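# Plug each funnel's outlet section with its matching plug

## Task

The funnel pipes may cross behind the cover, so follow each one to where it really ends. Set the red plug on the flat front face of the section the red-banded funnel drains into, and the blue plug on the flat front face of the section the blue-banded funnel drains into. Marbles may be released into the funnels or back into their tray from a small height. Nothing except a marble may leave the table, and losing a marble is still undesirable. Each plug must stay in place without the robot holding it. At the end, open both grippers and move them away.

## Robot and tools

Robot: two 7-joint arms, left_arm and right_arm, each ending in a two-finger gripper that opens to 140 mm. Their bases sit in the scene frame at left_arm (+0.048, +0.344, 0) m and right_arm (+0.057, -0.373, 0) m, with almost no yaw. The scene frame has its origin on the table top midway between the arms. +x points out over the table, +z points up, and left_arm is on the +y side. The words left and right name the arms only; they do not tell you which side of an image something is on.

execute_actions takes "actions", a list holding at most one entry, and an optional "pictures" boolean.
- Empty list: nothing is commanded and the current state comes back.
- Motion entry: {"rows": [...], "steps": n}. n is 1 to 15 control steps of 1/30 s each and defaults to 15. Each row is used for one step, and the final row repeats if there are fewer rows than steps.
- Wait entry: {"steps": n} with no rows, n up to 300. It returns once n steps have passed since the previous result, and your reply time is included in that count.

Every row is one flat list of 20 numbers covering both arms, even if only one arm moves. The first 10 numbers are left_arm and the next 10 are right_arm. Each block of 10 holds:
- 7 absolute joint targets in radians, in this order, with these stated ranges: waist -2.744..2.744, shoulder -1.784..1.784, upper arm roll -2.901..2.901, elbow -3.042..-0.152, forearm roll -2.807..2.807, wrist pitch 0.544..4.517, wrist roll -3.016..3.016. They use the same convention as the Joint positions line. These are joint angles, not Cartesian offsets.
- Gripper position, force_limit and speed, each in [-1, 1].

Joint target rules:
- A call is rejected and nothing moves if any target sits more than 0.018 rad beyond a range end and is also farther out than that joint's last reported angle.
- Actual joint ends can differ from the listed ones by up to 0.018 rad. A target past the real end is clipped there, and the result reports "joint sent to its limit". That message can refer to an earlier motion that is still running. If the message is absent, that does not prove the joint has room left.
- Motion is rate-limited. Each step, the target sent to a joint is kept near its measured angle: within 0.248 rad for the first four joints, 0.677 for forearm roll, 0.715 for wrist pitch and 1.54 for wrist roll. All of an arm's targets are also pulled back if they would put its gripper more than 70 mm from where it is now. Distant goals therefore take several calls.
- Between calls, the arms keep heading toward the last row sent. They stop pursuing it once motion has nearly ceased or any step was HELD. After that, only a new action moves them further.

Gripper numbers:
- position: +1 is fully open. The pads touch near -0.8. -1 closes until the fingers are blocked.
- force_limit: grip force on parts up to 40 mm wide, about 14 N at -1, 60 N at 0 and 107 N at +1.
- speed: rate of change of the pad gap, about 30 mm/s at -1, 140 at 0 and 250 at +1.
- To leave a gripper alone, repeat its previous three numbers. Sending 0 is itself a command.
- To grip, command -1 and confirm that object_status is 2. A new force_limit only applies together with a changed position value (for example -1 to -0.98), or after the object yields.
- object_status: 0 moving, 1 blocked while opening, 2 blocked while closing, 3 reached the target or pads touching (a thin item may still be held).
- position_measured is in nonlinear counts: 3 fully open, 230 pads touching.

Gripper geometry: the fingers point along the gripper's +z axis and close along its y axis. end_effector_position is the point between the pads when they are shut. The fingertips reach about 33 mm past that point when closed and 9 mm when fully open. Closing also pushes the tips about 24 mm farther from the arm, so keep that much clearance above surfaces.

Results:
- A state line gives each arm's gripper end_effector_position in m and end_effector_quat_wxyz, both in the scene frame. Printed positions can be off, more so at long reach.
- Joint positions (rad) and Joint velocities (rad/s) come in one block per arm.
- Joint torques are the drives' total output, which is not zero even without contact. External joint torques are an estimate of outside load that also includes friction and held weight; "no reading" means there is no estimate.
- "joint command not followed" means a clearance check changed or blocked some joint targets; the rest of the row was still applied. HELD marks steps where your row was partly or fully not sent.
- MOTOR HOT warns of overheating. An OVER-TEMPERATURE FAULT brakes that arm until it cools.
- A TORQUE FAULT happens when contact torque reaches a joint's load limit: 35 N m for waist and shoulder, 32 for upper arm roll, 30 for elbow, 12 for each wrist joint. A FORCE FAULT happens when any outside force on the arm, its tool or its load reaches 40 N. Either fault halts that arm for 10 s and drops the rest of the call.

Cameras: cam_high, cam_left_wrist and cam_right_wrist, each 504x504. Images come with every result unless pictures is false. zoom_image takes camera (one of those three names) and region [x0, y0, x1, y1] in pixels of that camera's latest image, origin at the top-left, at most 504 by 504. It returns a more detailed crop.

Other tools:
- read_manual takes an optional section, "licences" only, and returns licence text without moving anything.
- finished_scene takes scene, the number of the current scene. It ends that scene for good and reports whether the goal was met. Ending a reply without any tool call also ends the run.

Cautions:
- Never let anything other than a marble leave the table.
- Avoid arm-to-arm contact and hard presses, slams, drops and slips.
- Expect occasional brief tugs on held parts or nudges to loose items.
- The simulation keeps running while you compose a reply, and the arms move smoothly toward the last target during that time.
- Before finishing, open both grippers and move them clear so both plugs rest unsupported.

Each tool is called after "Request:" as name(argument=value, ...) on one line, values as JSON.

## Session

Request:
execute_actions(actions=[])

Scene clock: 0.00 s of 6600.00 s.
left_arm: end_effector_position=(+0.1761, +0.7529, +0.2247) position_measured=3 object_status=3 end_effector_quat_wxyz=(-0.357, -0.552, +0.695, +0.293) | right_arm: end_effector_position=(+0.1377, -0.1125, +0.3402) position_measured=3 object_status=3 end_effector_quat_wxyz=(+0.144, -0.560, +0.629, -0.520)
Joint positions: left_arm=[ 0.891  0.183 -0.091 -2.026  0.65   1.451  0.828] | right_arm=[ 1.388 -0.213  0.442 -2.287 -0.557  1.144  2.057]
Joint velocities: left_arm=[-0.001  0.     0.001  0.001 -0.001 -0.    -0.   ] | right_arm=[-0.    -0.     0.001 -0.001  0.    -0.     0.001]
Joint torques (N m, as the joint torque sensors report them, + toward a larger angle): no reading
External joint torques (N m, as the arm's controller estimates them; a push from outside toward a larger angle lowers the number): no reading

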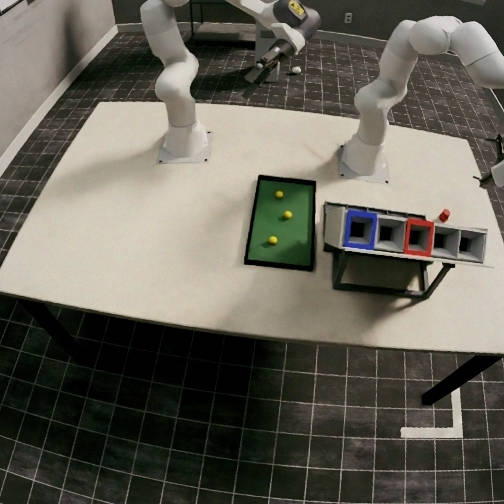

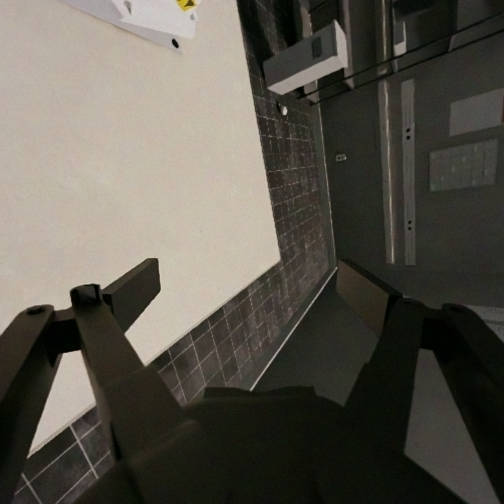

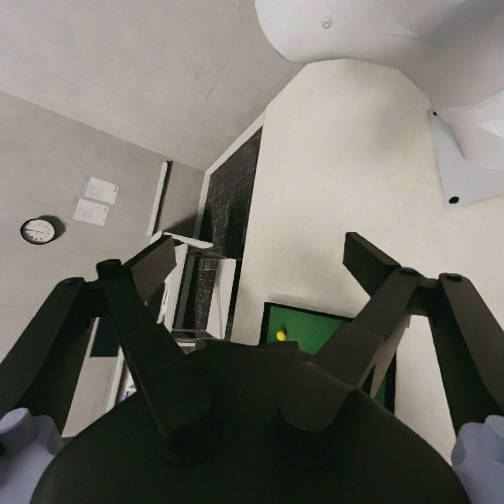

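Request:
execute_actions(actions=[{"rows":[[0.89,-0.5,0,-1.85,0,1.35,0,-0.2,-0.8,0,-0.2,-0.4,0.442,-2.287,-0.557,1.144,2.057,1,-0.5,0]]}], pictures=false)

Request:
execute_actions(actions=[{"steps":15}], pictures=false)

Request:
execute_actions(actions=[{"rows":[[-0.904,-0.45,0,-1.85,0,1.4,-1.57,-0.2,-0.8,0,-0.2,-0.4,0.442,-2.287,-0.557,1.144,2.057,1,-0.5,0]]}], pictures=false)

Request:
execute_actions(actions=[{"steps":15}])

Scene clock: 6.17 s of 6600.00 s.
left_arm: end_effector_position=(+0.2770, +0.6592, +0.4519) position_measured=108 object_status=0 end_effector_quat_wxyz=(+0.040, +0.868, -0.492, -0.050) | right_arm: end_effector_position=(+0.3221, -0.3274, +0.3883) position_measured=3 object_status=3 end_effector_quat_wxyz=(-0.072, -0.110, +0.859, -0.495)
Joint positions: left_arm=[ 0.889 -0.385 -0.006 -1.859  0.082  1.377  0.345] | right_arm=[ 0.285 -0.397  0.443 -2.283 -0.556  1.149  2.057]
Joint velocities: left_arm=[-0.001 -1.399  0.052  0.169 -0.584 -0.131 -1.016] | right_arm=[-2.218  0.008 -0.118 -0.016 -0.016 -0.002 -0.   ]
Joint torques (N m, as the joint torque sensors report them, + toward a larger angle): left_arm=[ 0.72 -8.03  0.73 21.21 -0.03  1.54 -0.21] | right_arm=[  6.86 -16.73   2.14  19.83  -1.    -0.8    0.17]
External joint torques (N m, as the arm's controller estimates them; a push from outside toward a larger angle lowers the number): left_arm=[ 0.8  -0.85  1.27  2.69 -1.25 -0.63 -0.22] | right_arm=[-1.78 -0.25  0.41 -1.39 -0.15 -0.03  0.2 ]
Steps of this call (steps 1 to 90: nothing new was sent; then 2.67 s passed at rest; steps 91 to 105: all 15 steps of this action). Readings (joint positions | what the end effector reports):
91: left_arm=[0.888 0.175 -0.082 -2.015 0.589 1.444 0.793] | right_arm=[1.343 -0.239 0.458 -2.294 -0.553 1.148 2.057] | left_arm position_measured=3 object_status=0 | right_arm position_measured=3 object_status=3
92: left_arm=[0.888 0.152 -0.071 -1.999 0.525 1.436 0.757] | right_arm=[1.284 -0.280 0.458 -2.295 -0.553 1.148 2.057] | left_arm position_measured=10 object_status=0 | right_arm position_measured=3 object_status=3
94: left_arm=[0.888 0.088 -0.051 -1.962 0.416 1.423 0.687] | right_arm=[1.147 -0.346 0.453 -2.286 -0.554 1.148 2.057] | left_arm position_measured=25 object_status=0 | right_arm position_measured=3 object_status=3
98: left_arm=[0.889 -0.066 -0.025 -1.904 0.252 1.403 0.556] | right_arm=[0.843 -0.394 0.446 -2.280 -0.555 1.148 2.057] | left_arm position_measured=55 object_status=0 | right_arm position_measured=3 object_status=3
105: the state above

Scene clock: 6.67 s of 6600.00 s.
left_arm: end_effector_position=(+0.2809, +0.6272, +0.4972) position_measured=154 object_status=3 end_effector_quat_wxyz=(-0.004, +0.928, -0.372, -0.002) | right_arm: end_effector_position=(+0.3109, -0.4581, +0.3882) position_measured=3 object_status=3 end_effector_quat_wxyz=(-0.191, +0.100, +0.859, -0.465)
Joint positions: left_arm=[ 0.889 -0.501 -0.002 -1.849  0.006  1.354  0.07 ] | right_arm=[-0.198 -0.398  0.438 -2.288 -0.558  1.146  2.057]
Joint velocities: left_arm=[-0.     0.002  0.002 -0.001 -0.01  -0.009 -0.219] | right_arm=[-0.003 -0.007  0.017  0.001  0.001  0.001 -0.   ]
Joint torques (N m, as the joint torque sensors report them, + toward a larger angle): left_arm=[  0.83 -10.41   0.92  23.6   -0.16   2.29  -0.13] | right_arm=[ -0.68 -15.91  -2.3   22.    -1.09  -0.36   0.17]
External joint torques (N m, as the arm's controller estimates them; a push from outside toward a larger angle lowers the number): left_arm=[ 0.8   1.39  1.28  1.92 -0.96 -0.21 -0.13] | right_arm=[-0.54 -2.15  1.92  0.43  0.3  -0.12  0.21]
Steps of this call (steps 1 to 15: the robot went on to your last target). Readings (joint positions | what the end effector reports):
1: left_arm=[0.889 -0.429 -0.005 -1.853 0.064 1.374 0.310] | right_arm=[0.206 -0.397 0.443 -2.284 -0.556 1.149 2.057] | left_arm position_measured=116 object_status=0 | right_arm position_measured=3 object_status=3
2: left_arm=[0.889 -0.464 -0.004 -1.845 0.049 1.370 0.278] | right_arm=[0.126 -0.397 0.443 -2.284 -0.556 1.149 2.057] | left_arm position_measured=123 object_status=0 | right_arm position_measured=3 object_status=3
4: left_arm=[0.889 -0.503 -0.002 -1.837 0.030 1.366 0.224] | right_arm=[-0.033 -0.397 0.443 -2.284 -0.556 1.149 2.057] | left_arm position_measured=139 object_status=0 | right_arm position_measured=3 object_status=3
8: left_arm=[0.889 -0.508 -0.002 -1.843 0.013 1.359 0.146] | right_arm=[-0.180 -0.394 0.429 -2.288 -0.558 1.146 2.057] | left_arm position_measured=154 object_status=0 | right_arm position_measured=3 object_status=3
15: the state above

Scene clock: 7.17 s of 6600.00 s.
left_arm: end_effector_position=(+0.4336, +0.3729, +0.4799) position_measured=154 object_status=3 end_effector_quat_wxyz=(-0.000, +0.972, -0.233, -0.005) | right_arm: end_effector_position=(+0.3109, -0.4580, +0.3883) position_measured=3 object_status=3 end_effector_quat_wxyz=(-0.191, +0.100, +0.859, -0.465)
Joint positions: left_arm=[ 0.08  -0.449  0.001 -1.851  0.004  1.393 -1.029] | right_arm=[-0.198 -0.398  0.439 -2.288 -0.558  1.146  2.057]
Joint velocities: left_arm=[-1.555  0.001 -0.099  0.    -0.022  0.027 -1.23 ] | right_arm=[ 0.     0.001  0.     0.     0.001 -0.     0.   ]
Joint torques (N m, as the joint torque sensors report them, + toward a larger angle): left_arm=[  4.42 -13.69   3.96  24.49   0.62   2.67  -0.32] | right_arm=[ -0.86 -14.63  -2.    21.86  -1.22  -0.37   0.2 ]
External joint torques (N m, as the arm's controller estimates them; a push from outside toward a larger angle lowers the number): left_arm=[-0.85  2.62  0.13  1.7  -0.64  0.46 -0.31] | right_arm=[-0.81 -0.79  2.11  0.28  0.16 -0.14  0.24]
Steps of this call (steps 1 to 15: all 15 steps of this action). Readings (joint positions | what the end effector reports):
1: left_arm=[0.845 -0.498 0.013 -1.848 0.008 1.359 -0.038] | right_arm=[-0.198 -0.398 0.439 -2.288 -0.558 1.146 2.057] | left_arm position_measured=154 object_status=3 | right_arm position_measured=3 object_status=3
2: left_arm=[0.795 -0.490 0.017 -1.847 0.008 1.364 -0.145] | right_arm=[-0.198 -0.398 0.439 -2.288 -0.558 1.146 2.057] | left_arm position_measured=154 object_status=3 | right_arm position_measured=3 object_status=3
4: left_arm=[0.691 -0.474 0.014 -1.848 0.007 1.372 -0.335] | right_arm=[-0.198 -0.398 0.439 -2.288 -0.558 1.146 2.057] | left_arm position_measured=154 object_status=3 | right_arm position_measured=3 object_status=3
8: left_arm=[0.473 -0.454 0.007 -1.851 0.006 1.383 -0.651] | right_arm=[-0.198 -0.398 0.439 -2.288 -0.558 1.146 2.057] | left_arm position_measured=154 object_status=3 | right_arm position_measured=3 object_status=3
15: the state above

Scene clock: 7.67 s of 6600.00 s.
left_arm: end_effector_position=(+0.3221, +0.0688, +0.4803) position_measured=154 object_status=3 end_effector_quat_wxyz=(-0.002, +0.888, -0.460, -0.001) | right_arm: end_effector_position=(+0.3109, -0.4580, +0.3883) position_measured=3 object_status=3 end_effector_quat_wxyz=(-0.191, +0.100, +0.859, -0.465)
Joint positions: left_arm=[-0.779 -0.449 -0.    -1.851  0.003  1.398 -1.403] | right_arm=[-0.198 -0.398  0.44  -2.288 -0.558  1.146  2.057]
Joint velocities: left_arm=[-1.564 -0.001 -0.088 -0.001 -0.02   0.005 -0.527] | right_arm=[-0.     0.001  0.001  0.001  0.     0.001  0.   ]
Joint torques (N m, as the joint torque sensors report them, + toward a larger angle): left_arm=[  5.15 -14.54   3.63  24.92   0.65   2.63  -0.29] | right_arm=[ -0.42 -14.63  -1.43  21.29  -1.14  -0.32   0.18]
External joint torques (N m, as the arm's controller estimates them; a push from outside toward a larger angle lowers the number): left_arm=[-0.43  1.81 -0.56  2.11 -0.64  0.41 -0.27] | right_arm=[-0.47 -0.72  2.56 -0.36  0.24 -0.09  0.22]
Steps of this call (steps 1 to 15: the robot went on to your last target). Readings (joint positions | what the end effector reports):
1: left_arm=[0.023 -0.449 0.001 -1.851 0.004 1.394 -1.069] | right_arm=[-0.198 -0.398 0.439 -2.288 -0.558 1.146 2.057] | left_arm position_measured=154 object_status=3 | right_arm position_measured=3 object_status=3
2: left_arm=[-0.034 -0.449 0.001 -1.851 0.004 1.394 -1.106] | right_arm=[-0.198 -0.398 0.439 -2.288 -0.558 1.146 2.057] | left_arm position_measured=154 object_status=3 | right_arm position_measured=3 object_status=3
4: left_arm=[-0.149 -0.449 0.000 -1.851 0.004 1.396 -1.172] | right_arm=[-0.198 -0.398 0.440 -2.288 -0.558 1.146 2.057] | left_arm position_measured=154 object_status=3 | right_arm position_measured=3 object_status=3
8: left_arm=[-0.378 -0.449 0.000 -1.851 0.003 1.397 -1.277] | right_arm=[-0.198 -0.398 0.440 -2.288 -0.558 1.146 2.057] | left_arm position_measured=154 object_status=3 | right_arm position_measured=3 object_status=3
15: the state above

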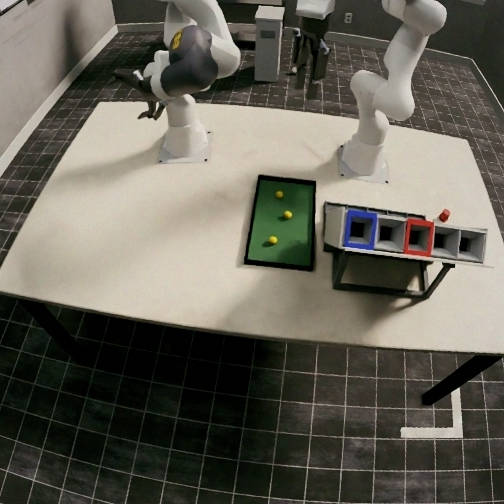

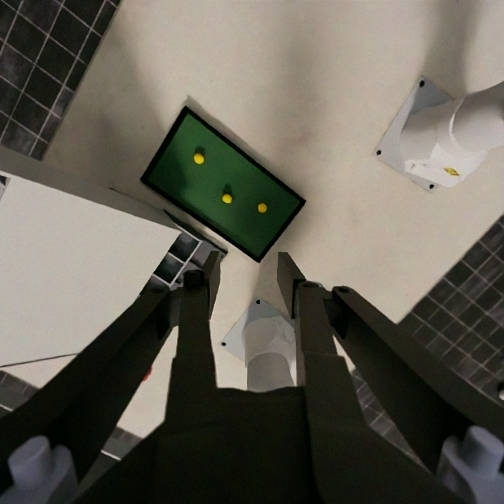

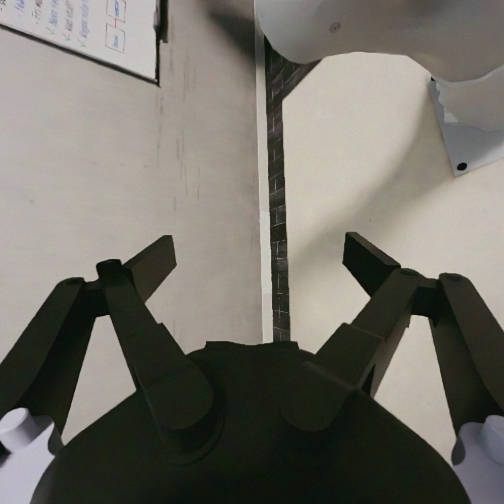

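Move the right wrist a bit farther out while descending.

Request:
execute_actions(actions=[{"rows":[[-0.904,-0.334,0,-2.622,0,2.288,-1.57,-0.2,-0.8,0,-0.7,-0.4,0.442,-2.287,-0.557,1.144,2.057,1,-0.5,0]]}], pictures=false)

Request:
execute_actions(actions=[{"steps":28}])

Scene clock: 10.17 s of 6600.00 s.
left_arm: end_effector_position=(+0.3091, +0.0056, +0.2175) position_measured=154 object_status=3 end_effector_quat_wxyz=(-0.004, +0.896, -0.443, -0.008) | right_arm: end_effector_position=(+0.2389, -0.5692, +0.3879) position_measured=3 object_status=3 end_effector_quat_wxyz=(-0.301, +0.310, +0.807, -0.403)
Joint positions: left_arm=[-0.902 -0.342 -0.002 -2.438 -0.     2.078 -1.566] | right_arm=[-0.698 -0.398  0.438 -2.288 -0.558  1.146  2.057]
Joint velocities: left_arm=[-0.     0.138  0.002 -1.573  0.001  0.773  0.001] | right_arm=[-0.005 -0.01   0.022 -0.001 -0.001 -0.    -0.   ]
Joint torques (N m, as the joint torque sensors report them, + toward a larger angle): left_arm=[ -1.58 -24.11   0.76  34.53   0.64   4.23   0.03] | right_arm=[ -1.22 -15.61  -3.07  21.8   -1.21  -0.26   0.14]
External joint torques (N m, as the arm's controller estimates them; a push from outside toward a larger angle lowers the number): left_arm=[-1.64  1.03  1.03  1.42 -0.12  0.62  0.04] | right_arm=[-1.03 -1.83  1.19  0.22  0.18 -0.02  0.17]
Steps of this call (steps 1 to 45: the robot went on to your last target; steps 46 to 60: nothing new was sent; steps 61 to 75: all 15 steps of this action). Readings (joint positions | what the end effector reports):
61: left_arm=[-0.902 -0.450 -0.002 -1.867 -0.000 1.437 -1.566] | right_arm=[-0.253 -0.403 0.460 -2.286 -0.554 1.148 2.057] | left_arm position_measured=154 object_status=3 | right_arm position_measured=3 object_status=3
62: left_arm=[-0.902 -0.445 -0.002 -1.889 -0.000 1.480 -1.566] | right_arm=[-0.323 -0.405 0.461 -2.284 -0.554 1.148 2.057] | left_arm position_measured=154 object_status=3 | right_arm position_measured=3 object_status=3
64: left_arm=[-0.902 -0.427 -0.002 -1.941 -0.000 1.569 -1.566] | right_arm=[-0.473 -0.403 0.454 -2.283 -0.555 1.148 2.057] | left_arm position_measured=154 object_status=3 | right_arm position_measured=3 object_status=3
68: left_arm=[-0.902 -0.389 -0.002 -2.073 -0.000 1.768 -1.566] | right_arm=[-0.668 -0.395 0.432 -2.287 -0.558 1.146 2.057] | left_arm position_measured=154 object_status=3 | right_arm position_measured=3 object_status=3
75: the state above

Scene clock: 11.10 s of 6600.00 s.
left_arm: end_effector_position=(+0.2953, +0.0236, +0.1491) position_measured=154 object_status=3 end_effector_quat_wxyz=(-0.001, +0.896, -0.443, -0.002) | right_arm: end_effector_position=(+0.2390, -0.5690, +0.3881) position_measured=3 object_status=3 end_effector_quat_wxyz=(-0.300, +0.309, +0.807, -0.403)
Joint positions: left_arm=[-0.902 -0.332 -0.001 -2.621 -0.     2.284 -1.566] | right_arm=[-0.698 -0.398  0.44  -2.288 -0.558  1.146  2.057]
Joint velocities: left_arm=[ 0.001 -0.001  0.001  0.     0.001  0.004  0.001] | right_arm=[ 0.    -0.     0.     0.002 -0.     0.001 -0.001]
Joint torques (N m, as the joint torque sensors report them, + toward a larger angle): left_arm=[ -1.37 -19.1   -0.01  22.9    0.5    2.71  -0.06] | right_arm=[ -1.18 -14.96  -1.18  20.98  -1.27  -0.37   0.13]
External joint torques (N m, as the arm's controller estimates them; a push from outside toward a larger angle lowers the number): left_arm=[-1.36 -0.68  0.31  0.58 -0.16  0.2  -0.06] | right_arm=[-1.22 -1.    2.84 -0.72  0.11 -0.15  0.16]
Steps of this call (steps 1 to 28: the robot went on to your last target). Readings (joint positions | what the end effector reports):
1: left_arm=[-0.902 -0.340 -0.002 -2.495 -0.000 2.114 -1.566] | right_arm=[-0.698 -0.398 0.439 -2.288 -0.558 1.146 2.057] | left_arm position_measured=154 object_status=3 | right_arm position_measured=3 object_status=3
2: left_arm=[-0.902 -0.334 -0.001 -2.543 -0.000 2.143 -1.566] | right_arm=[-0.698 -0.398 0.439 -2.288 -0.558 1.146 2.057] | left_arm position_measured=154 object_status=3 | right_arm position_measured=3 object_status=3
4: left_arm=[-0.902 -0.325 -0.001 -2.599 -0.000 2.184 -1.566] | right_arm=[-0.698 -0.398 0.439 -2.288 -0.558 1.146 2.057] | left_arm position_measured=154 object_status=3 | right_arm position_measured=3 object_status=3
8: left_arm=[-0.902 -0.327 -0.001 -2.621 -0.000 2.237 -1.566] | right_arm=[-0.698 -0.398 0.439 -2.288 -0.558 1.146 2.057] | left_arm position_measured=154 object_status=3 | right_arm position_measured=3 object_status=3
28: the state above

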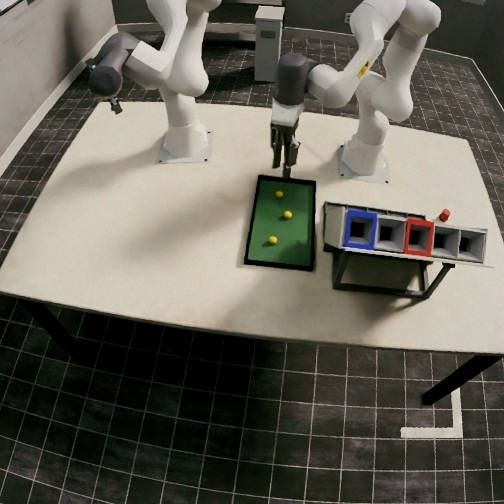

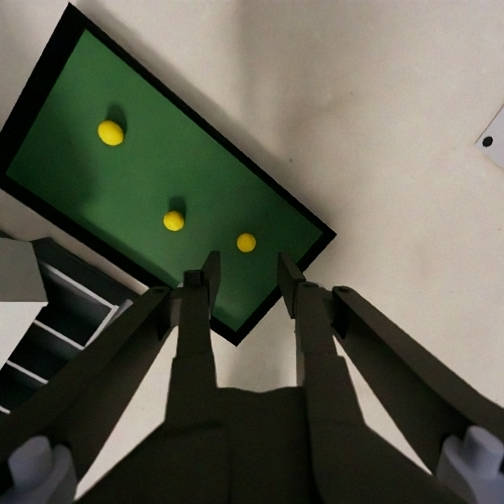

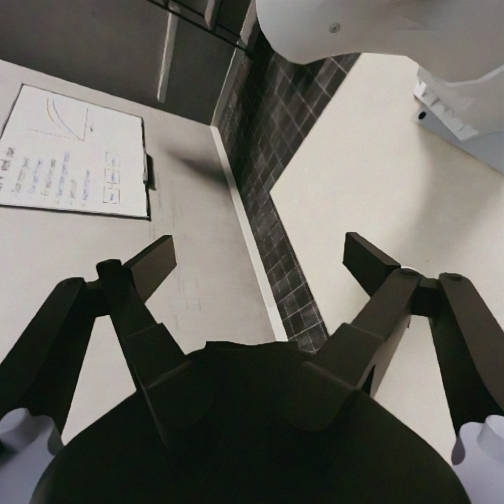

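Request:
execute_actions(actions=[{"rows":[[-0.897,-0.3,0,-2.633,0,2.4,-1.57,-0.2,-0.8,0,-0.7,-0.4,0.442,-2.287,-0.557,1.144,2.057,1,-0.5,0],[-0.897,-0.27,0,-2.643,0,2.45,-1.57,-0.2,-0.8,0,-0.7,-0.4,0.442,-2.287,-0.557,1.144,2.057,1,-0.5,0],[-0.897,-0.24,0,-2.653,0,2.49,-1.57,-0.2,-0.8,0,-0.7,-0.4,0.442,-2.287,-0.557,1.144,2.057,1,-0.5,0],[-0.897,-0.21,0,-2.662,0,2.53,-1.57,-0.2,-0.8,0,-0.7,-0.4,0.442,-2.287,-0.557,1.144,2.057,1,-0.5,0],[-0.897,-0.18,0,-2.67,0,2.57,-1.57,-0.2,-0.8,0,-0.7,-0.4,0.442,-2.287,-0.557,1.144,2.057,1,-0.5,0],[-0.897,-0.155,0,-2.676,0,2.6,-1.57,-0.2,-0.8,0,-0.7,-0.4,0.442,-2.287,-0.557,1.144,2.057,1,-0.5,0],[-0.897,-0.13,0,-2.682,0,2.622,-1.57,-0.2,-0.8,0,-0.7,-0.4,0.442,-2.287,-0.557,1.144,2.057,1,-0.5,0],[-0.897,-0.11,0,-2.686,0,2.622,-1.57,-0.2,-0.8,0,-0.7,-0.4,0.442,-2.287,-0.557,1.144,2.057,1,-0.5,0],[-0.897,-0.09,0,-2.69,0,2.622,-1.57,-0.2,-0.8,0,-0.7,-0.4,0.442,-2.287,-0.557,1.144,2.057,1,-0.5,0],[-0.897,-0.072,0,-2.694,0,2.622,-1.57,-0.2,-0.8,0,-0.7,-0.4,0.442,-2.287,-0.557,1.144,2.057,1,-0.5,0]]}], pictures=false)

Request:
execute_actions(actions=[{"steps":10}], pictures=false)

Request:
execute_actions(actions=[{"rows":[[-0.897,-0.072,0,-2.694,0,2.622,-1.57,-1,-0.8,-0.3,-0.7,-0.4,0.442,-2.287,-0.557,1.144,2.057,1,-0.5,0]],"steps":13}], pictures=false)

Request:
execute_actions(actions=[{"rows":[[-0.897,-0.334,0,-2.622,0,2.288,-1.57,-1,-0.8,-0.3,-0.7,-0.4,0.442,-2.287,-0.557,1.144,2.057,1,-0.5,0]],"steps":8}], pictures=false)

Request:
execute_actions(actions=[{"rows":[[-0.897,-0.3,0,-1.75,0,1.45,-1.57,-1,-0.8,-0.3,-0.7,-0.4,0.442,-2.287,-0.557,1.144,2.057,1,-0.5,0]]}], pictures=false)

Request:
execute_actions(actions=[{"steps":6}], pictures=false)

Request:
execute_actions(actions=[{"rows":[[-0.174,0,0,-1.4,0,1.4,-1.75,-1,-0.8,-0.3,-0.7,-0.4,0.442,-2.287,-0.557,1.144,2.057,1,-0.5,0]]}], pictures=false)

Request:
execute_actions(actions=[{"rows":[[-0.174,0.15,0,-1.27,0,1.42,-1.75,-1,-0.8,-0.3,-0.7,-0.4,0.442,-2.287,-0.557,1.144,2.057,1,-0.5,0]],"steps":8}], pictures=false)

Request:
execute_actions(actions=[{"rows":[[-0.174,0.294,0,-1.161,0,1.455,-1.75,-1,-0.8,-0.3,-0.7,-0.4,0.442,-2.287,-0.557,1.144,2.057,1,-0.5,0]],"steps":12}], pictures=false)

Request:
execute_actions(actions=[{"rows":[[-0.174,0.278,0,-1.276,0,1.554,-1.75,-1,-0.8,-0.3,-0.7,-0.4,0.442,-2.287,-0.557,1.144,2.057,1,-0.5,0]]}])

Scene clock: 27.50 s of 6600.00 s.
left_arm: end_effector_position=(+0.2920, +0.0293, +0.0405) position_measured=154 object_status=3 end_effector_quat_wxyz=(-0.007, +0.897, -0.442, -0.015) | right_arm: end_effector_position=(+0.2390, -0.5690, +0.3881) position_measured=3 object_status=3 end_effector_quat_wxyz=(-0.300, +0.309, +0.807, -0.403)
Joint positions: left_arm=[-0.899 -0.074 -0.001 -2.696 -0.     2.589 -1.566] | right_arm=[-0.699 -0.398  0.44  -2.288 -0.558  1.146  2.057]
Joint velocities: left_arm=[ 0.     0.023  0.    -0.     0.001  0.178  0.   ] | right_arm=[ 0.002  0.001  0.     0.001 -0.    -0.001 -0.001]
Joint torques (N m, as the joint torque sensors report them, + toward a larger angle): left_arm=[  1.42 -23.13   0.1   20.33   0.34   2.96  -0.01] | right_arm=[ -0.29 -14.22  -2.03  20.98  -1.32  -0.36   0.09]
External joint torques (N m, as the arm's controller estimates them; a push from outside toward a larger angle lowers the number): left_arm=[ 1.36  1.66  0.1   1.03 -0.09  0.41 -0.01] | right_arm=[-0.3  -0.37  2.01 -0.61  0.05 -0.13  0.13]
Steps of this call (steps 1 to 30: the robot went on to your last target; steps 31 to 90: nothing new was sent; then 12.90 s passed at rest; steps 91 to 105: all 15 steps of this action). Readings (joint positions | what the end effector reports):
91: left_arm=[-0.901 -0.327 -0.001 -2.623 -0.000 2.304 -1.566] | right_arm=[-0.699 -0.398 0.440 -2.288 -0.558 1.146 2.057] | left_arm position_measured=154 object_status=3 | right_arm position_measured=3 object_status=3
92: left_arm=[-0.901 -0.315 -0.001 -2.625 -0.000 2.330 -1.566] | right_arm=[-0.699 -0.398 0.440 -2.288 -0.558 1.146 2.057] | left_arm position_measured=154 object_status=3 | right_arm position_measured=3 object_status=3
94: left_arm=[-0.900 -0.273 -0.001 -2.637 -0.000 2.390 -1.566] | right_arm=[-0.699 -0.398 0.440 -2.288 -0.558 1.146 2.057] | left_arm position_measured=154 object_status=3 | right_arm position_measured=3 object_status=3
98: left_arm=[-0.899 -0.162 -0.001 -2.671 -0.000 2.508 -1.566] | right_arm=[-0.699 -0.398 0.440 -2.288 -0.558 1.146 2.057] | left_arm position_measured=154 object_status=3 | right_arm position_measured=3 object_status=3
105: the state above

Scene clock: 27.83 s of 6600.00 s.
left_arm: end_effector_position=(+0.2975, +0.0223, +0.0429) position_measured=154 object_status=3 end_effector_quat_wxyz=(-0.001, +0.897, -0.442, -0.003) | right_arm: end_effector_position=(+0.2390, -0.5690, +0.3881) position_measured=3 object_status=3 end_effector_quat_wxyz=(-0.300, +0.309, +0.807, -0.403)
Joint positions: left_arm=[-0.899 -0.074 -0.001 -2.695 -0.     2.615 -1.566] | right_arm=[-0.699 -0.398  0.44  -2.288 -0.558  1.146  2.057]
Joint velocities: left_arm=[-0.    -0.    -0.001 -0.    -0.001  0.025  0.001] | right_arm=[-0.001  0.001  0.    -0.001  0.     0.001 -0.   ]
Joint torques (N m, as the joint torque sensors report them, + toward a larger angle): left_arm=[  1.96 -21.88  -0.09  20.49   0.31   2.81  -0.16] | right_arm=[ -1.32 -15.02  -1.73  21.52  -1.23  -0.4    0.21]
External joint torques (N m, as the arm's controller estimates them; a push from outside toward a larger angle lowers the number): left_arm=[ 1.92  1.44 -0.06  2.44 -0.12  0.32 -0.16] | right_arm=[-1.25 -1.28  2.39  0.01  0.14 -0.16  0.25]
Steps of this call (steps 1 to 10: the robot went on to your last target). Readings (joint positions | what the end effector reports):
1: left_arm=[-0.899 -0.074 -0.001 -2.696 -0.000 2.594 -1.566] | right_arm=[-0.699 -0.398 0.440 -2.288 -0.558 1.146 2.057] | left_arm position_measured=154 object_status=3 | right_arm position_measured=3 object_status=3
2: left_arm=[-0.899 -0.074 -0.001 -2.696 -0.000 2.599 -1.566] | right_arm=[-0.699 -0.398 0.440 -2.288 -0.558 1.146 2.057] | left_arm position_measured=154 object_status=3 | right_arm position_measured=3 object_status=3
4: left_arm=[-0.899 -0.074 -0.001 -2.695 -0.000 2.606 -1.566] | right_arm=[-0.699 -0.398 0.440 -2.288 -0.558 1.146 2.057] | left_arm position_measured=154 object_status=3 | right_arm position_measured=3 object_status=3
8: left_arm=[-0.899 -0.074 -0.001 -2.695 -0.000 2.613 -1.566] | right_arm=[-0.699 -0.398 0.440 -2.288 -0.558 1.146 2.057] | left_arm position_measured=154 object_status=3 | right_arm position_measured=3 object_status=3
10: the state above

Scene clock: 28.27 s of 6600.00 s.
left_arm: end_effector_position=(+0.2982, +0.0214, +0.0432) position_measured=196 object_status=0 end_effector_quat_wxyz=(-0.001, +0.897, -0.442, -0.001) | right_arm: end_effector_position=(+0.2390, -0.5690, +0.3881) position_measured=3 object_status=3 end_effector_quat_wxyz=(-0.300, +0.309, +0.807, -0.403)
Joint positions: left_arm=[-0.899 -0.074 -0.001 -2.695 -0.     2.619 -1.566] | right_arm=[-0.699 -0.398  0.44  -2.288 -0.558  1.146  2.057]
Joint velocities: left_arm=[-0.001 -0.    -0.     0.     0.     0.001  0.   ] | right_arm=[ 0.    -0.     0.     0.     0.    -0.    -0.001]
Joint torques (N m, as the joint torque sensors report them, + toward a larger angle): left_arm=[  1.   -22.35  -0.29  20.17   0.4    3.05  -0.15] | right_arm=[ -0.74 -14.35  -1.06  21.64  -1.14  -0.38   0.23]
External joint torques (N m, as the arm's controller estimates them; a push from outside toward a larger angle lowers the number): left_arm=[ 1.01  0.97 -0.22  2.1  -0.03  0.54 -0.15] | right_arm=[-0.74 -0.47  3.    0.03  0.23 -0.15  0.27]
Steps of this call (steps 1 to 13: all 13 steps of this action). Readings (joint positions | what the end effector reports):
1: left_arm=[-0.899 -0.074 -0.001 -2.695 -0.000 2.616 -1.566] | right_arm=[-0.699 -0.398 0.440 -2.288 -0.558 1.146 2.057] | left_arm position_measured=154 object_status=0 | right_arm position_measured=3 object_status=3
2: left_arm=[-0.899 -0.074 -0.001 -2.695 -0.000 2.617 -1.566] | right_arm=[-0.699 -0.398 0.440 -2.288 -0.558 1.146 2.057] | left_arm position_measured=159 object_status=0 | right_arm position_measured=3 object_status=3
4: left_arm=[-0.899 -0.074 -0.001 -2.695 -0.000 2.617 -1.566] | right_arm=[-0.699 -0.398 0.440 -2.288 -0.558 1.146 2.057] | left_arm position_measured=171 object_status=0 | right_arm position_measured=3 object_status=3
8: left_arm=[-0.899 -0.074 -0.001 -2.695 -0.000 2.618 -1.566] | right_arm=[-0.699 -0.398 0.440 -2.288 -0.558 1.146 2.057] | left_arm position_measured=194 object_status=0 | right_arm position_measured=3 object_status=3
13: the state above

Scene clock: 28.53 s of 6600.00 s.
left_arm: end_effector_position=(+0.3151, -0.0001, +0.1602) position_measured=196 object_status=2 end_effector_quat_wxyz=(+0.020, +0.896, -0.441, +0.041) | right_arm: end_effector_position=(+0.2390, -0.5690, +0.3881) position_measured=3 object_status=3 end_effector_quat_wxyz=(-0.300, +0.309, +0.807, -0.403)
Joint positions: left_arm=[-0.899 -0.331 -0.001 -2.616  0.     2.375 -1.566] | right_arm=[-0.699 -0.398  0.44  -2.288 -0.558  1.146  2.057]
Joint velocities: left_arm=[-0.    -0.184  0.001  0.039  0.    -0.462 -0.002] | right_arm=[-0.     0.     0.001 -0.001  0.     0.001  0.   ]
Joint torques (N m, as the joint torque sensors report them, + toward a larger angle): left_arm=[  1.66 -10.95   0.33  18.35   0.6    1.05  -0.08] | right_arm=[ -0.38 -14.72  -1.48  21.66  -1.28  -0.34   0.14]
External joint torques (N m, as the arm's controller estimates them; a push from outside toward a larger angle lowers the number): left_arm=[ 1.68 -0.87  0.65  1.93 -0.01 -0.66 -0.08] | right_arm=[-0.37 -0.84  2.57  0.07  0.09 -0.11  0.18]
Steps of this call (steps 1 to 8: all 8 steps of this action). Readings (joint positions | what the end effector reports):
1: left_arm=[-0.899 -0.097 -0.001 -2.693 0.000 2.576 -1.566] | right_arm=[-0.699 -0.398 0.440 -2.288 -0.558 1.146 2.057] | left_arm position_measured=196 object_status=2 | right_arm position_measured=3 object_status=3
2: left_arm=[-0.899 -0.143 -0.001 -2.685 0.000 2.537 -1.566] | right_arm=[-0.699 -0.398 0.440 -2.288 -0.558 1.146 2.057] | left_arm position_measured=196 object_status=2 | right_arm position_measured=3 object_status=3
4: left_arm=[-0.899 -0.240 -0.001 -2.653 0.000 2.462 -1.566] | right_arm=[-0.699 -0.398 0.440 -2.288 -0.558 1.146 2.057] | left_arm position_measured=196 object_status=2 | right_arm position_measured=3 object_status=3
8: the state above

Scene clock: 29.03 s of 6600.00 s.
left_arm: end_effector_position=(+0.3330, -0.0232, +0.4167) position_measured=196 object_status=2 end_effector_quat_wxyz=(+0.003, +0.897, -0.442, +0.007) | right_arm: end_effector_position=(+0.2390, -0.5690, +0.3881) position_measured=3 object_status=3 end_effector_quat_wxyz=(-0.300, +0.309, +0.807, -0.403)
Joint positions: left_arm=[-0.899 -0.296 -0.001 -1.887 -0.     1.606 -1.566] | right_arm=[-0.699 -0.398  0.44  -2.288 -0.558  1.146  2.057]
Joint velocities: left_arm=[ 0.002 -0.04  -0.001  1.589  0.    -0.75  -0.001] | right_arm=[-0.001  0.001 -0.001  0.     0.    -0.001 -0.001]
Joint torques (N m, as the joint torque sensors report them, + toward a larger angle): left_arm=[  0.95 -22.24   0.25  18.85   0.72   0.52  -0.04] | right_arm=[ -1.11 -14.64  -1.75  21.95  -1.28  -0.35   0.09]
External joint torques (N m, as the arm's controller estimates them; a push from outside toward a larger angle lowers the number): left_arm=[ 0.88 -0.86  0.48  3.05 -0.15 -0.62 -0.04] | right_arm=[-1.09 -0.76  2.33  0.36  0.09 -0.11  0.13]
Steps of this call (steps 1 to 15: all 15 steps of this action). Readings (joint positions | what the end effector reports):
1: left_arm=[-0.899 -0.325 -0.001 -2.584 -0.000 2.302 -1.566] | right_arm=[-0.699 -0.398 0.440 -2.288 -0.558 1.146 2.057] | left_arm position_measured=196 object_status=2 | right_arm position_measured=3 object_status=3
2: left_arm=[-0.899 -0.318 -0.001 -2.542 -0.000 2.232 -1.566] | right_arm=[-0.699 -0.398 0.440 -2.288 -0.558 1.146 2.057] | left_arm position_measured=196 object_status=2 | right_arm position_measured=3 object_status=3
4: left_arm=[-0.899 -0.311 -0.001 -2.461 -0.000 2.102 -1.566] | right_arm=[-0.699 -0.398 0.440 -2.288 -0.558 1.146 2.057] | left_arm position_measured=196 object_status=2 | right_arm position_measured=3 object_status=3
8: left_arm=[-0.899 -0.301 -0.001 -2.276 -0.000 1.862 -1.566] | right_arm=[-0.699 -0.398 0.440 -2.288 -0.558 1.146 2.057] | left_arm position_measured=196 object_status=2 | right_arm position_measured=3 object_status=3
15: the state above

Scene clock: 29.23 s of 6600.00 s.
left_arm: end_effector_position=(+0.3295, -0.0188, +0.4786) position_measured=196 object_status=2 end_effector_quat_wxyz=(+0.014, +0.897, -0.441, +0.029) | right_arm: end_effector_position=(+0.2390, -0.5690, +0.3881) position_measured=3 object_status=3 end_effector_quat_wxyz=(-0.300, +0.309, +0.807, -0.403)
Joint positions: left_arm=[-0.899 -0.313 -0.001 -1.753 -0.     1.504 -1.566] | right_arm=[-0.699 -0.398  0.44  -2.288 -0.558  1.146  2.057]
Joint velocities: left_arm=[ 0.     0.025  0.     0.083 -0.001 -0.301 -0.   ] | right_arm=[-0.001 -0.    -0.001  0.    -0.001 -0.001  0.001]
Joint torques (N m, as the joint torque sensors report them, + toward a larger angle): left_arm=[  1.32 -13.54   0.16  21.91   0.8    2.05  -0.02] | right_arm=[ -1.32 -14.71  -1.63  21.76  -1.36  -0.44   0.26]
External joint torques (N m, as the arm's controller estimates them; a push from outside toward a larger angle lowers the number): left_arm=[ 1.33  1.06  0.44  2.23  0.01 -0.38 -0.02] | right_arm=[-1.25 -0.84  2.5   0.17  0.02 -0.2   0.29]
Steps of this call (steps 1 to 6: the robot went on to your last target). Readings (joint positions | what the end effector reports):
1: left_arm=[-0.899 -0.298 -0.001 -1.839 -0.000 1.581 -1.566] | right_arm=[-0.699 -0.398 0.440 -2.288 -0.558 1.146 2.057] | left_arm position_measured=196 object_status=2 | right_arm position_measured=3 object_status=3
2: left_arm=[-0.899 -0.304 -0.001 -1.804 -0.000 1.560 -1.566] | right_arm=[-0.699 -0.398 0.440 -2.288 -0.558 1.146 2.057] | left_arm position_measured=196 object_status=2 | right_arm position_measured=3 object_status=3
4: left_arm=[-0.899 -0.312 -0.001 -1.766 -0.000 1.527 -1.566] | right_arm=[-0.699 -0.398 0.440 -2.288 -0.558 1.146 2.057] | left_arm position_measured=196 object_status=2 | right_arm position_measured=3 object_status=3
6: the state above

Scene clock: 29.73 s of 6600.00 s.
left_arm: end_effector_position=(+0.5532, +0.1628, +0.4735) position_measured=196 object_status=2 end_effector_quat_wxyz=(+0.003, +0.992, -0.124, +0.006) | right_arm: end_effector_position=(+0.2390, -0.5690, +0.3881) position_measured=3 object_status=3 end_effector_quat_wxyz=(-0.300, +0.309, +0.807, -0.403)
Joint positions: left_arm=[-0.327 -0.014 -0.005 -1.431 -0.003  1.43  -1.665] | right_arm=[-0.699 -0.398  0.44  -2.288 -0.558  1.146  2.057]
Joint velocities: left_arm=[ 1.107  0.138  0.107  0.186  0.    -0.08  -0.165] | right_arm=[ 0.001 -0.    -0.002  0.001 -0.002 -0.     0.001]
Joint torques (N m, as the joint torque sensors report them, + toward a larger angle): left_arm=[ -3.63 -30.9   -2.89  25.48   1.22   1.96  -0.06] | right_arm=[ -0.86 -14.85  -1.54  21.58  -1.2   -0.37   0.16]
External joint torques (N m, as the arm's controller estimates them; a push from outside toward a larger angle lowers the number): left_arm=[ 0.9   2.59  1.08  2.4   0.33 -0.27 -0.07] | right_arm=[-0.83 -0.96  2.55 -0.03  0.19 -0.13  0.2 ]
Steps of this call (steps 1 to 15: all 15 steps of this action). Readings (joint positions | what the end effector reports):
1: left_arm=[-0.868 -0.286 -0.015 -1.713 -0.002 1.488 -1.575] | right_arm=[-0.699 -0.398 0.440 -2.288 -0.558 1.146 2.057] | left_arm position_measured=196 object_status=2 | right_arm position_measured=3 object_status=3
2: left_arm=[-0.833 -0.251 -0.018 -1.668 -0.003 1.482 -1.584] | right_arm=[-0.699 -0.398 0.440 -2.288 -0.558 1.146 2.057] | left_arm position_measured=196 object_status=2 | right_arm position_measured=3 object_status=3
4: left_arm=[-0.759 -0.179 -0.018 -1.591 -0.003 1.471 -1.600] | right_arm=[-0.699 -0.398 0.440 -2.288 -0.558 1.146 2.057] | left_arm position_measured=196 object_status=2 | right_arm position_measured=3 object_status=3
8: left_arm=[-0.605 -0.080 -0.013 -1.497 -0.003 1.452 -1.627] | right_arm=[-0.699 -0.398 0.440 -2.288 -0.558 1.146 2.057] | left_arm position_measured=196 object_status=2 | right_arm position_measured=3 object_status=3
15: the state above

Scene clock: 30.00 s of 6600.00 s.
left_arm: end_effector_position=(+0.6213, +0.2414, +0.4475) position_measured=196 object_status=2 end_effector_quat_wxyz=(-0.001, +1.000, -0.019, -0.005) | right_arm: end_effector_position=(+0.2390, -0.5690, +0.3881) position_measured=3 object_status=3 end_effector_quat_wxyz=(-0.300, +0.309, +0.807, -0.403)
Joint positions: left_arm=[-0.175  0.15   0.009 -1.284 -0.001  1.424 -1.71 ] | right_arm=[-0.699 -0.398  0.44  -2.288 -0.558  1.146  2.057]
Joint velocities: left_arm=[ 0.047  0.144 -0.025  0.066 -0.    -0.019 -0.116] | right_arm=[ 0.001 -0.     0.001 -0.001  0.001 -0.001  0.001]
Joint torques (N m, as the joint torque sensors report them, + toward a larger angle): left_arm=[ -2.42 -43.04  -5.41  28.47   0.98   2.38  -0.14] | right_arm=[ -0.92 -15.18  -1.79  20.7   -1.21  -0.31   0.2 ]
External joint torques (N m, as the arm's controller estimates them; a push from outside toward a larger angle lowers the number): left_arm=[ 1.1   0.94 -2.62  1.82  0.46 -0.35 -0.15] | right_arm=[-1.02 -1.25  2.16 -0.9   0.16 -0.08  0.23]
Steps of this call (steps 1 to 8: all 8 steps of this action). Readings (joint positions | what the end effector reports):
1: left_arm=[-0.292 0.009 -0.002 -1.396 -0.003 1.426 -1.670] | right_arm=[-0.699 -0.398 0.440 -2.288 -0.558 1.146 2.057] | left_arm position_measured=196 object_status=2 | right_arm position_measured=3 object_status=3
2: left_arm=[-0.258 0.040 -0.000 -1.357 -0.002 1.426 -1.677] | right_arm=[-0.699 -0.398 0.440 -2.288 -0.558 1.146 2.057] | left_arm position_measured=196 object_status=2 | right_arm position_measured=3 object_status=3
4: left_arm=[-0.208 0.098 0.005 -1.307 -0.002 1.426 -1.691] | right_arm=[-0.699 -0.398 0.440 -2.288 -0.558 1.146 2.057] | left_arm position_measured=196 object_status=2 | right_arm position_measured=3 object_status=3
8: the state above

Scene clock: 30.40 s of 6600.00 s.
left_arm: end_effector_position=(+0.6652, +0.2298, +0.4139) position_measured=196 object_status=2 end_effector_quat_wxyz=(-0.001, +1.000, -0.008, -0.007) | right_arm: end_effector_position=(+0.2390, -0.5690, +0.3881) position_measured=3 object_status=3 end_effector_quat_wxyz=(-0.300, +0.309, +0.807, -0.403)
Joint positions: left_arm=[-0.174  0.298  0.002 -1.166 -0.001  1.449 -1.736] | right_arm=[-0.699 -0.398  0.44  -2.288 -0.558  1.146  2.057]
Joint velocities: left_arm=[ 0.    -0.025 -0.001  0.045  0.001  0.02  -0.032] | right_arm=[ 0.     0.001 -0.001  0.001 -0.001 -0.001  0.   ]
Joint torques (N m, as the joint torque sensors report them, + toward a larger angle): left_arm=[ -0.44 -41.74  -1.75  24.55   0.97   2.89   0.06] | right_arm=[ -1.09 -14.57  -1.71  21.17  -1.31  -0.31   0.18]
External joint torques (N m, as the arm's controller estimates them; a push from outside toward a larger angle lowers the number): left_arm=[-0.51 -1.51 -2.12  1.89  0.08  0.46  0.06] | right_arm=[-1.09 -0.65  2.37 -0.5   0.07 -0.08  0.22]
Steps of this call (steps 1 to 12: all 12 steps of this action). Readings (joint positions | what the end effector reports):
1: left_arm=[-0.174 0.179 0.008 -1.244 -0.001 1.424 -1.714] | right_arm=[-0.699 -0.398 0.440 -2.288 -0.558 1.146 2.057] | left_arm position_measured=196 object_status=2 | right_arm position_measured=3 object_status=3
2: left_arm=[-0.174 0.210 0.006 -1.212 -0.001 1.432 -1.717] | right_arm=[-0.699 -0.398 0.440 -2.288 -0.558 1.146 2.057] | left_arm position_measured=196 object_status=2 | right_arm position_measured=3 object_status=3
4: left_arm=[-0.174 0.257 0.003 -1.184 -0.001 1.440 -1.723] | right_arm=[-0.699 -0.398 0.440 -2.288 -0.558 1.146 2.057] | left_arm position_measured=196 object_status=2 | right_arm position_measured=3 object_status=3
8: left_arm=[-0.174 0.298 0.002 -1.173 -0.001 1.446 -1.731] | right_arm=[-0.699 -0.398 0.440 -2.288 -0.558 1.146 2.057] | left_arm position_measured=196 object_status=2 | right_arm position_measured=3 object_status=3
12: the state above

Scene clock: 30.90 s of 6600.00 s.
left_arm: end_effector_position=(+0.6714, +0.2286, +0.3826) position_measured=196 object_status=2 end_effector_quat_wxyz=(-0.001, +1.000, -0.005, -0.005) | right_arm: end_effector_position=(+0.2390, -0.5690, +0.3881) position_measured=3 object_status=3 end_effector_quat_wxyz=(-0.300, +0.309, +0.807, -0.403)
Joint positions: left_arm=[-0.174  0.281  0.001 -1.275 -0.001  1.546 -1.744] | right_arm=[-0.699 -0.398  0.44  -2.288 -0.558  1.146  2.057]
Joint velocities: left_arm=[-0.001 -0.006 -0.    -0.002  0.001  0.033 -0.006] | right_arm=[ 0.001  0.    -0.    -0.001  0.001 -0.     0.001]
Joint torques (N m, as the joint torque sensors report them, + toward a larger angle): left_arm=[ -0.36 -42.88  -0.55  24.51   1.     2.86  -0.13] | right_arm=[ -0.08 -13.97  -1.8   21.49  -1.24  -0.34   0.22]
External joint torques (N m, as the arm's controller estimates them; a push from outside toward a larger angle lowers the number): left_arm=[-0.38 -2.39 -0.85  1.04  0.12  0.39 -0.13] | right_arm=[-0.09 -0.15  2.23 -0.05  0.13 -0.1   0.26]
Steps of this call (steps 1 to 15: all 15 steps of this action). Readings (joint positions | what the end effector reports):
1: left_arm=[-0.174 0.286 0.001 -1.193 -0.001 1.469 -1.737] | right_arm=[-0.699 -0.398 0.440 -2.288 -0.558 1.146 2.057] | left_arm position_measured=196 object_status=2 | right_arm position_measured=3 object_status=3
2: left_arm=[-0.174 0.279 0.001 -1.218 -0.001 1.483 -1.738] | right_arm=[-0.699 -0.398 0.440 -2.288 -0.558 1.146 2.057] | left_arm position_measured=196 object_status=2 | right_arm position_measured=3 object_status=3
4: left_arm=[-0.174 0.278 0.001 -1.250 -0.001 1.505 -1.740] | right_arm=[-0.699 -0.398 0.440 -2.288 -0.558 1.146 2.057] | left_arm position_measured=196 object_status=2 | right_arm position_measured=3 object_status=3
8: left_arm=[-0.174 0.282 0.001 -1.273 -0.001 1.529 -1.742] | right_arm=[-0.699 -0.398 0.440 -2.288 -0.558 1.146 2.057] | left_arm position_measured=196 object_status=2 | right_arm position_measured=3 object_status=3
15: the state above

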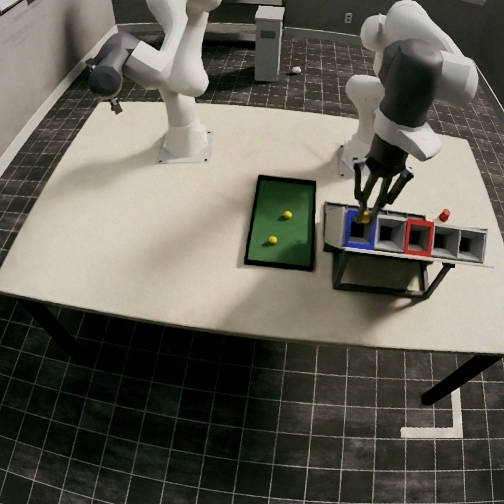

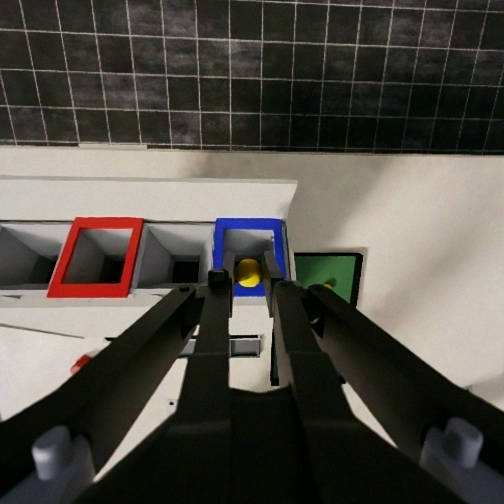

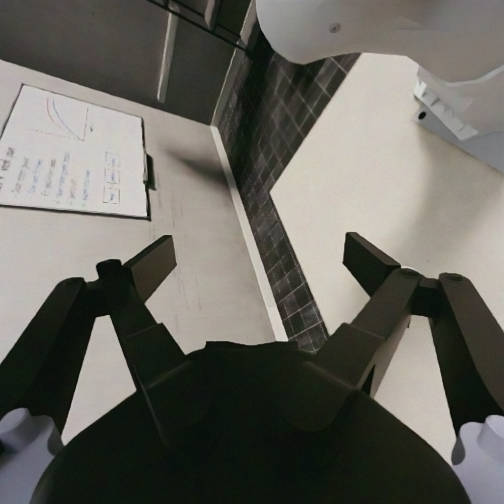

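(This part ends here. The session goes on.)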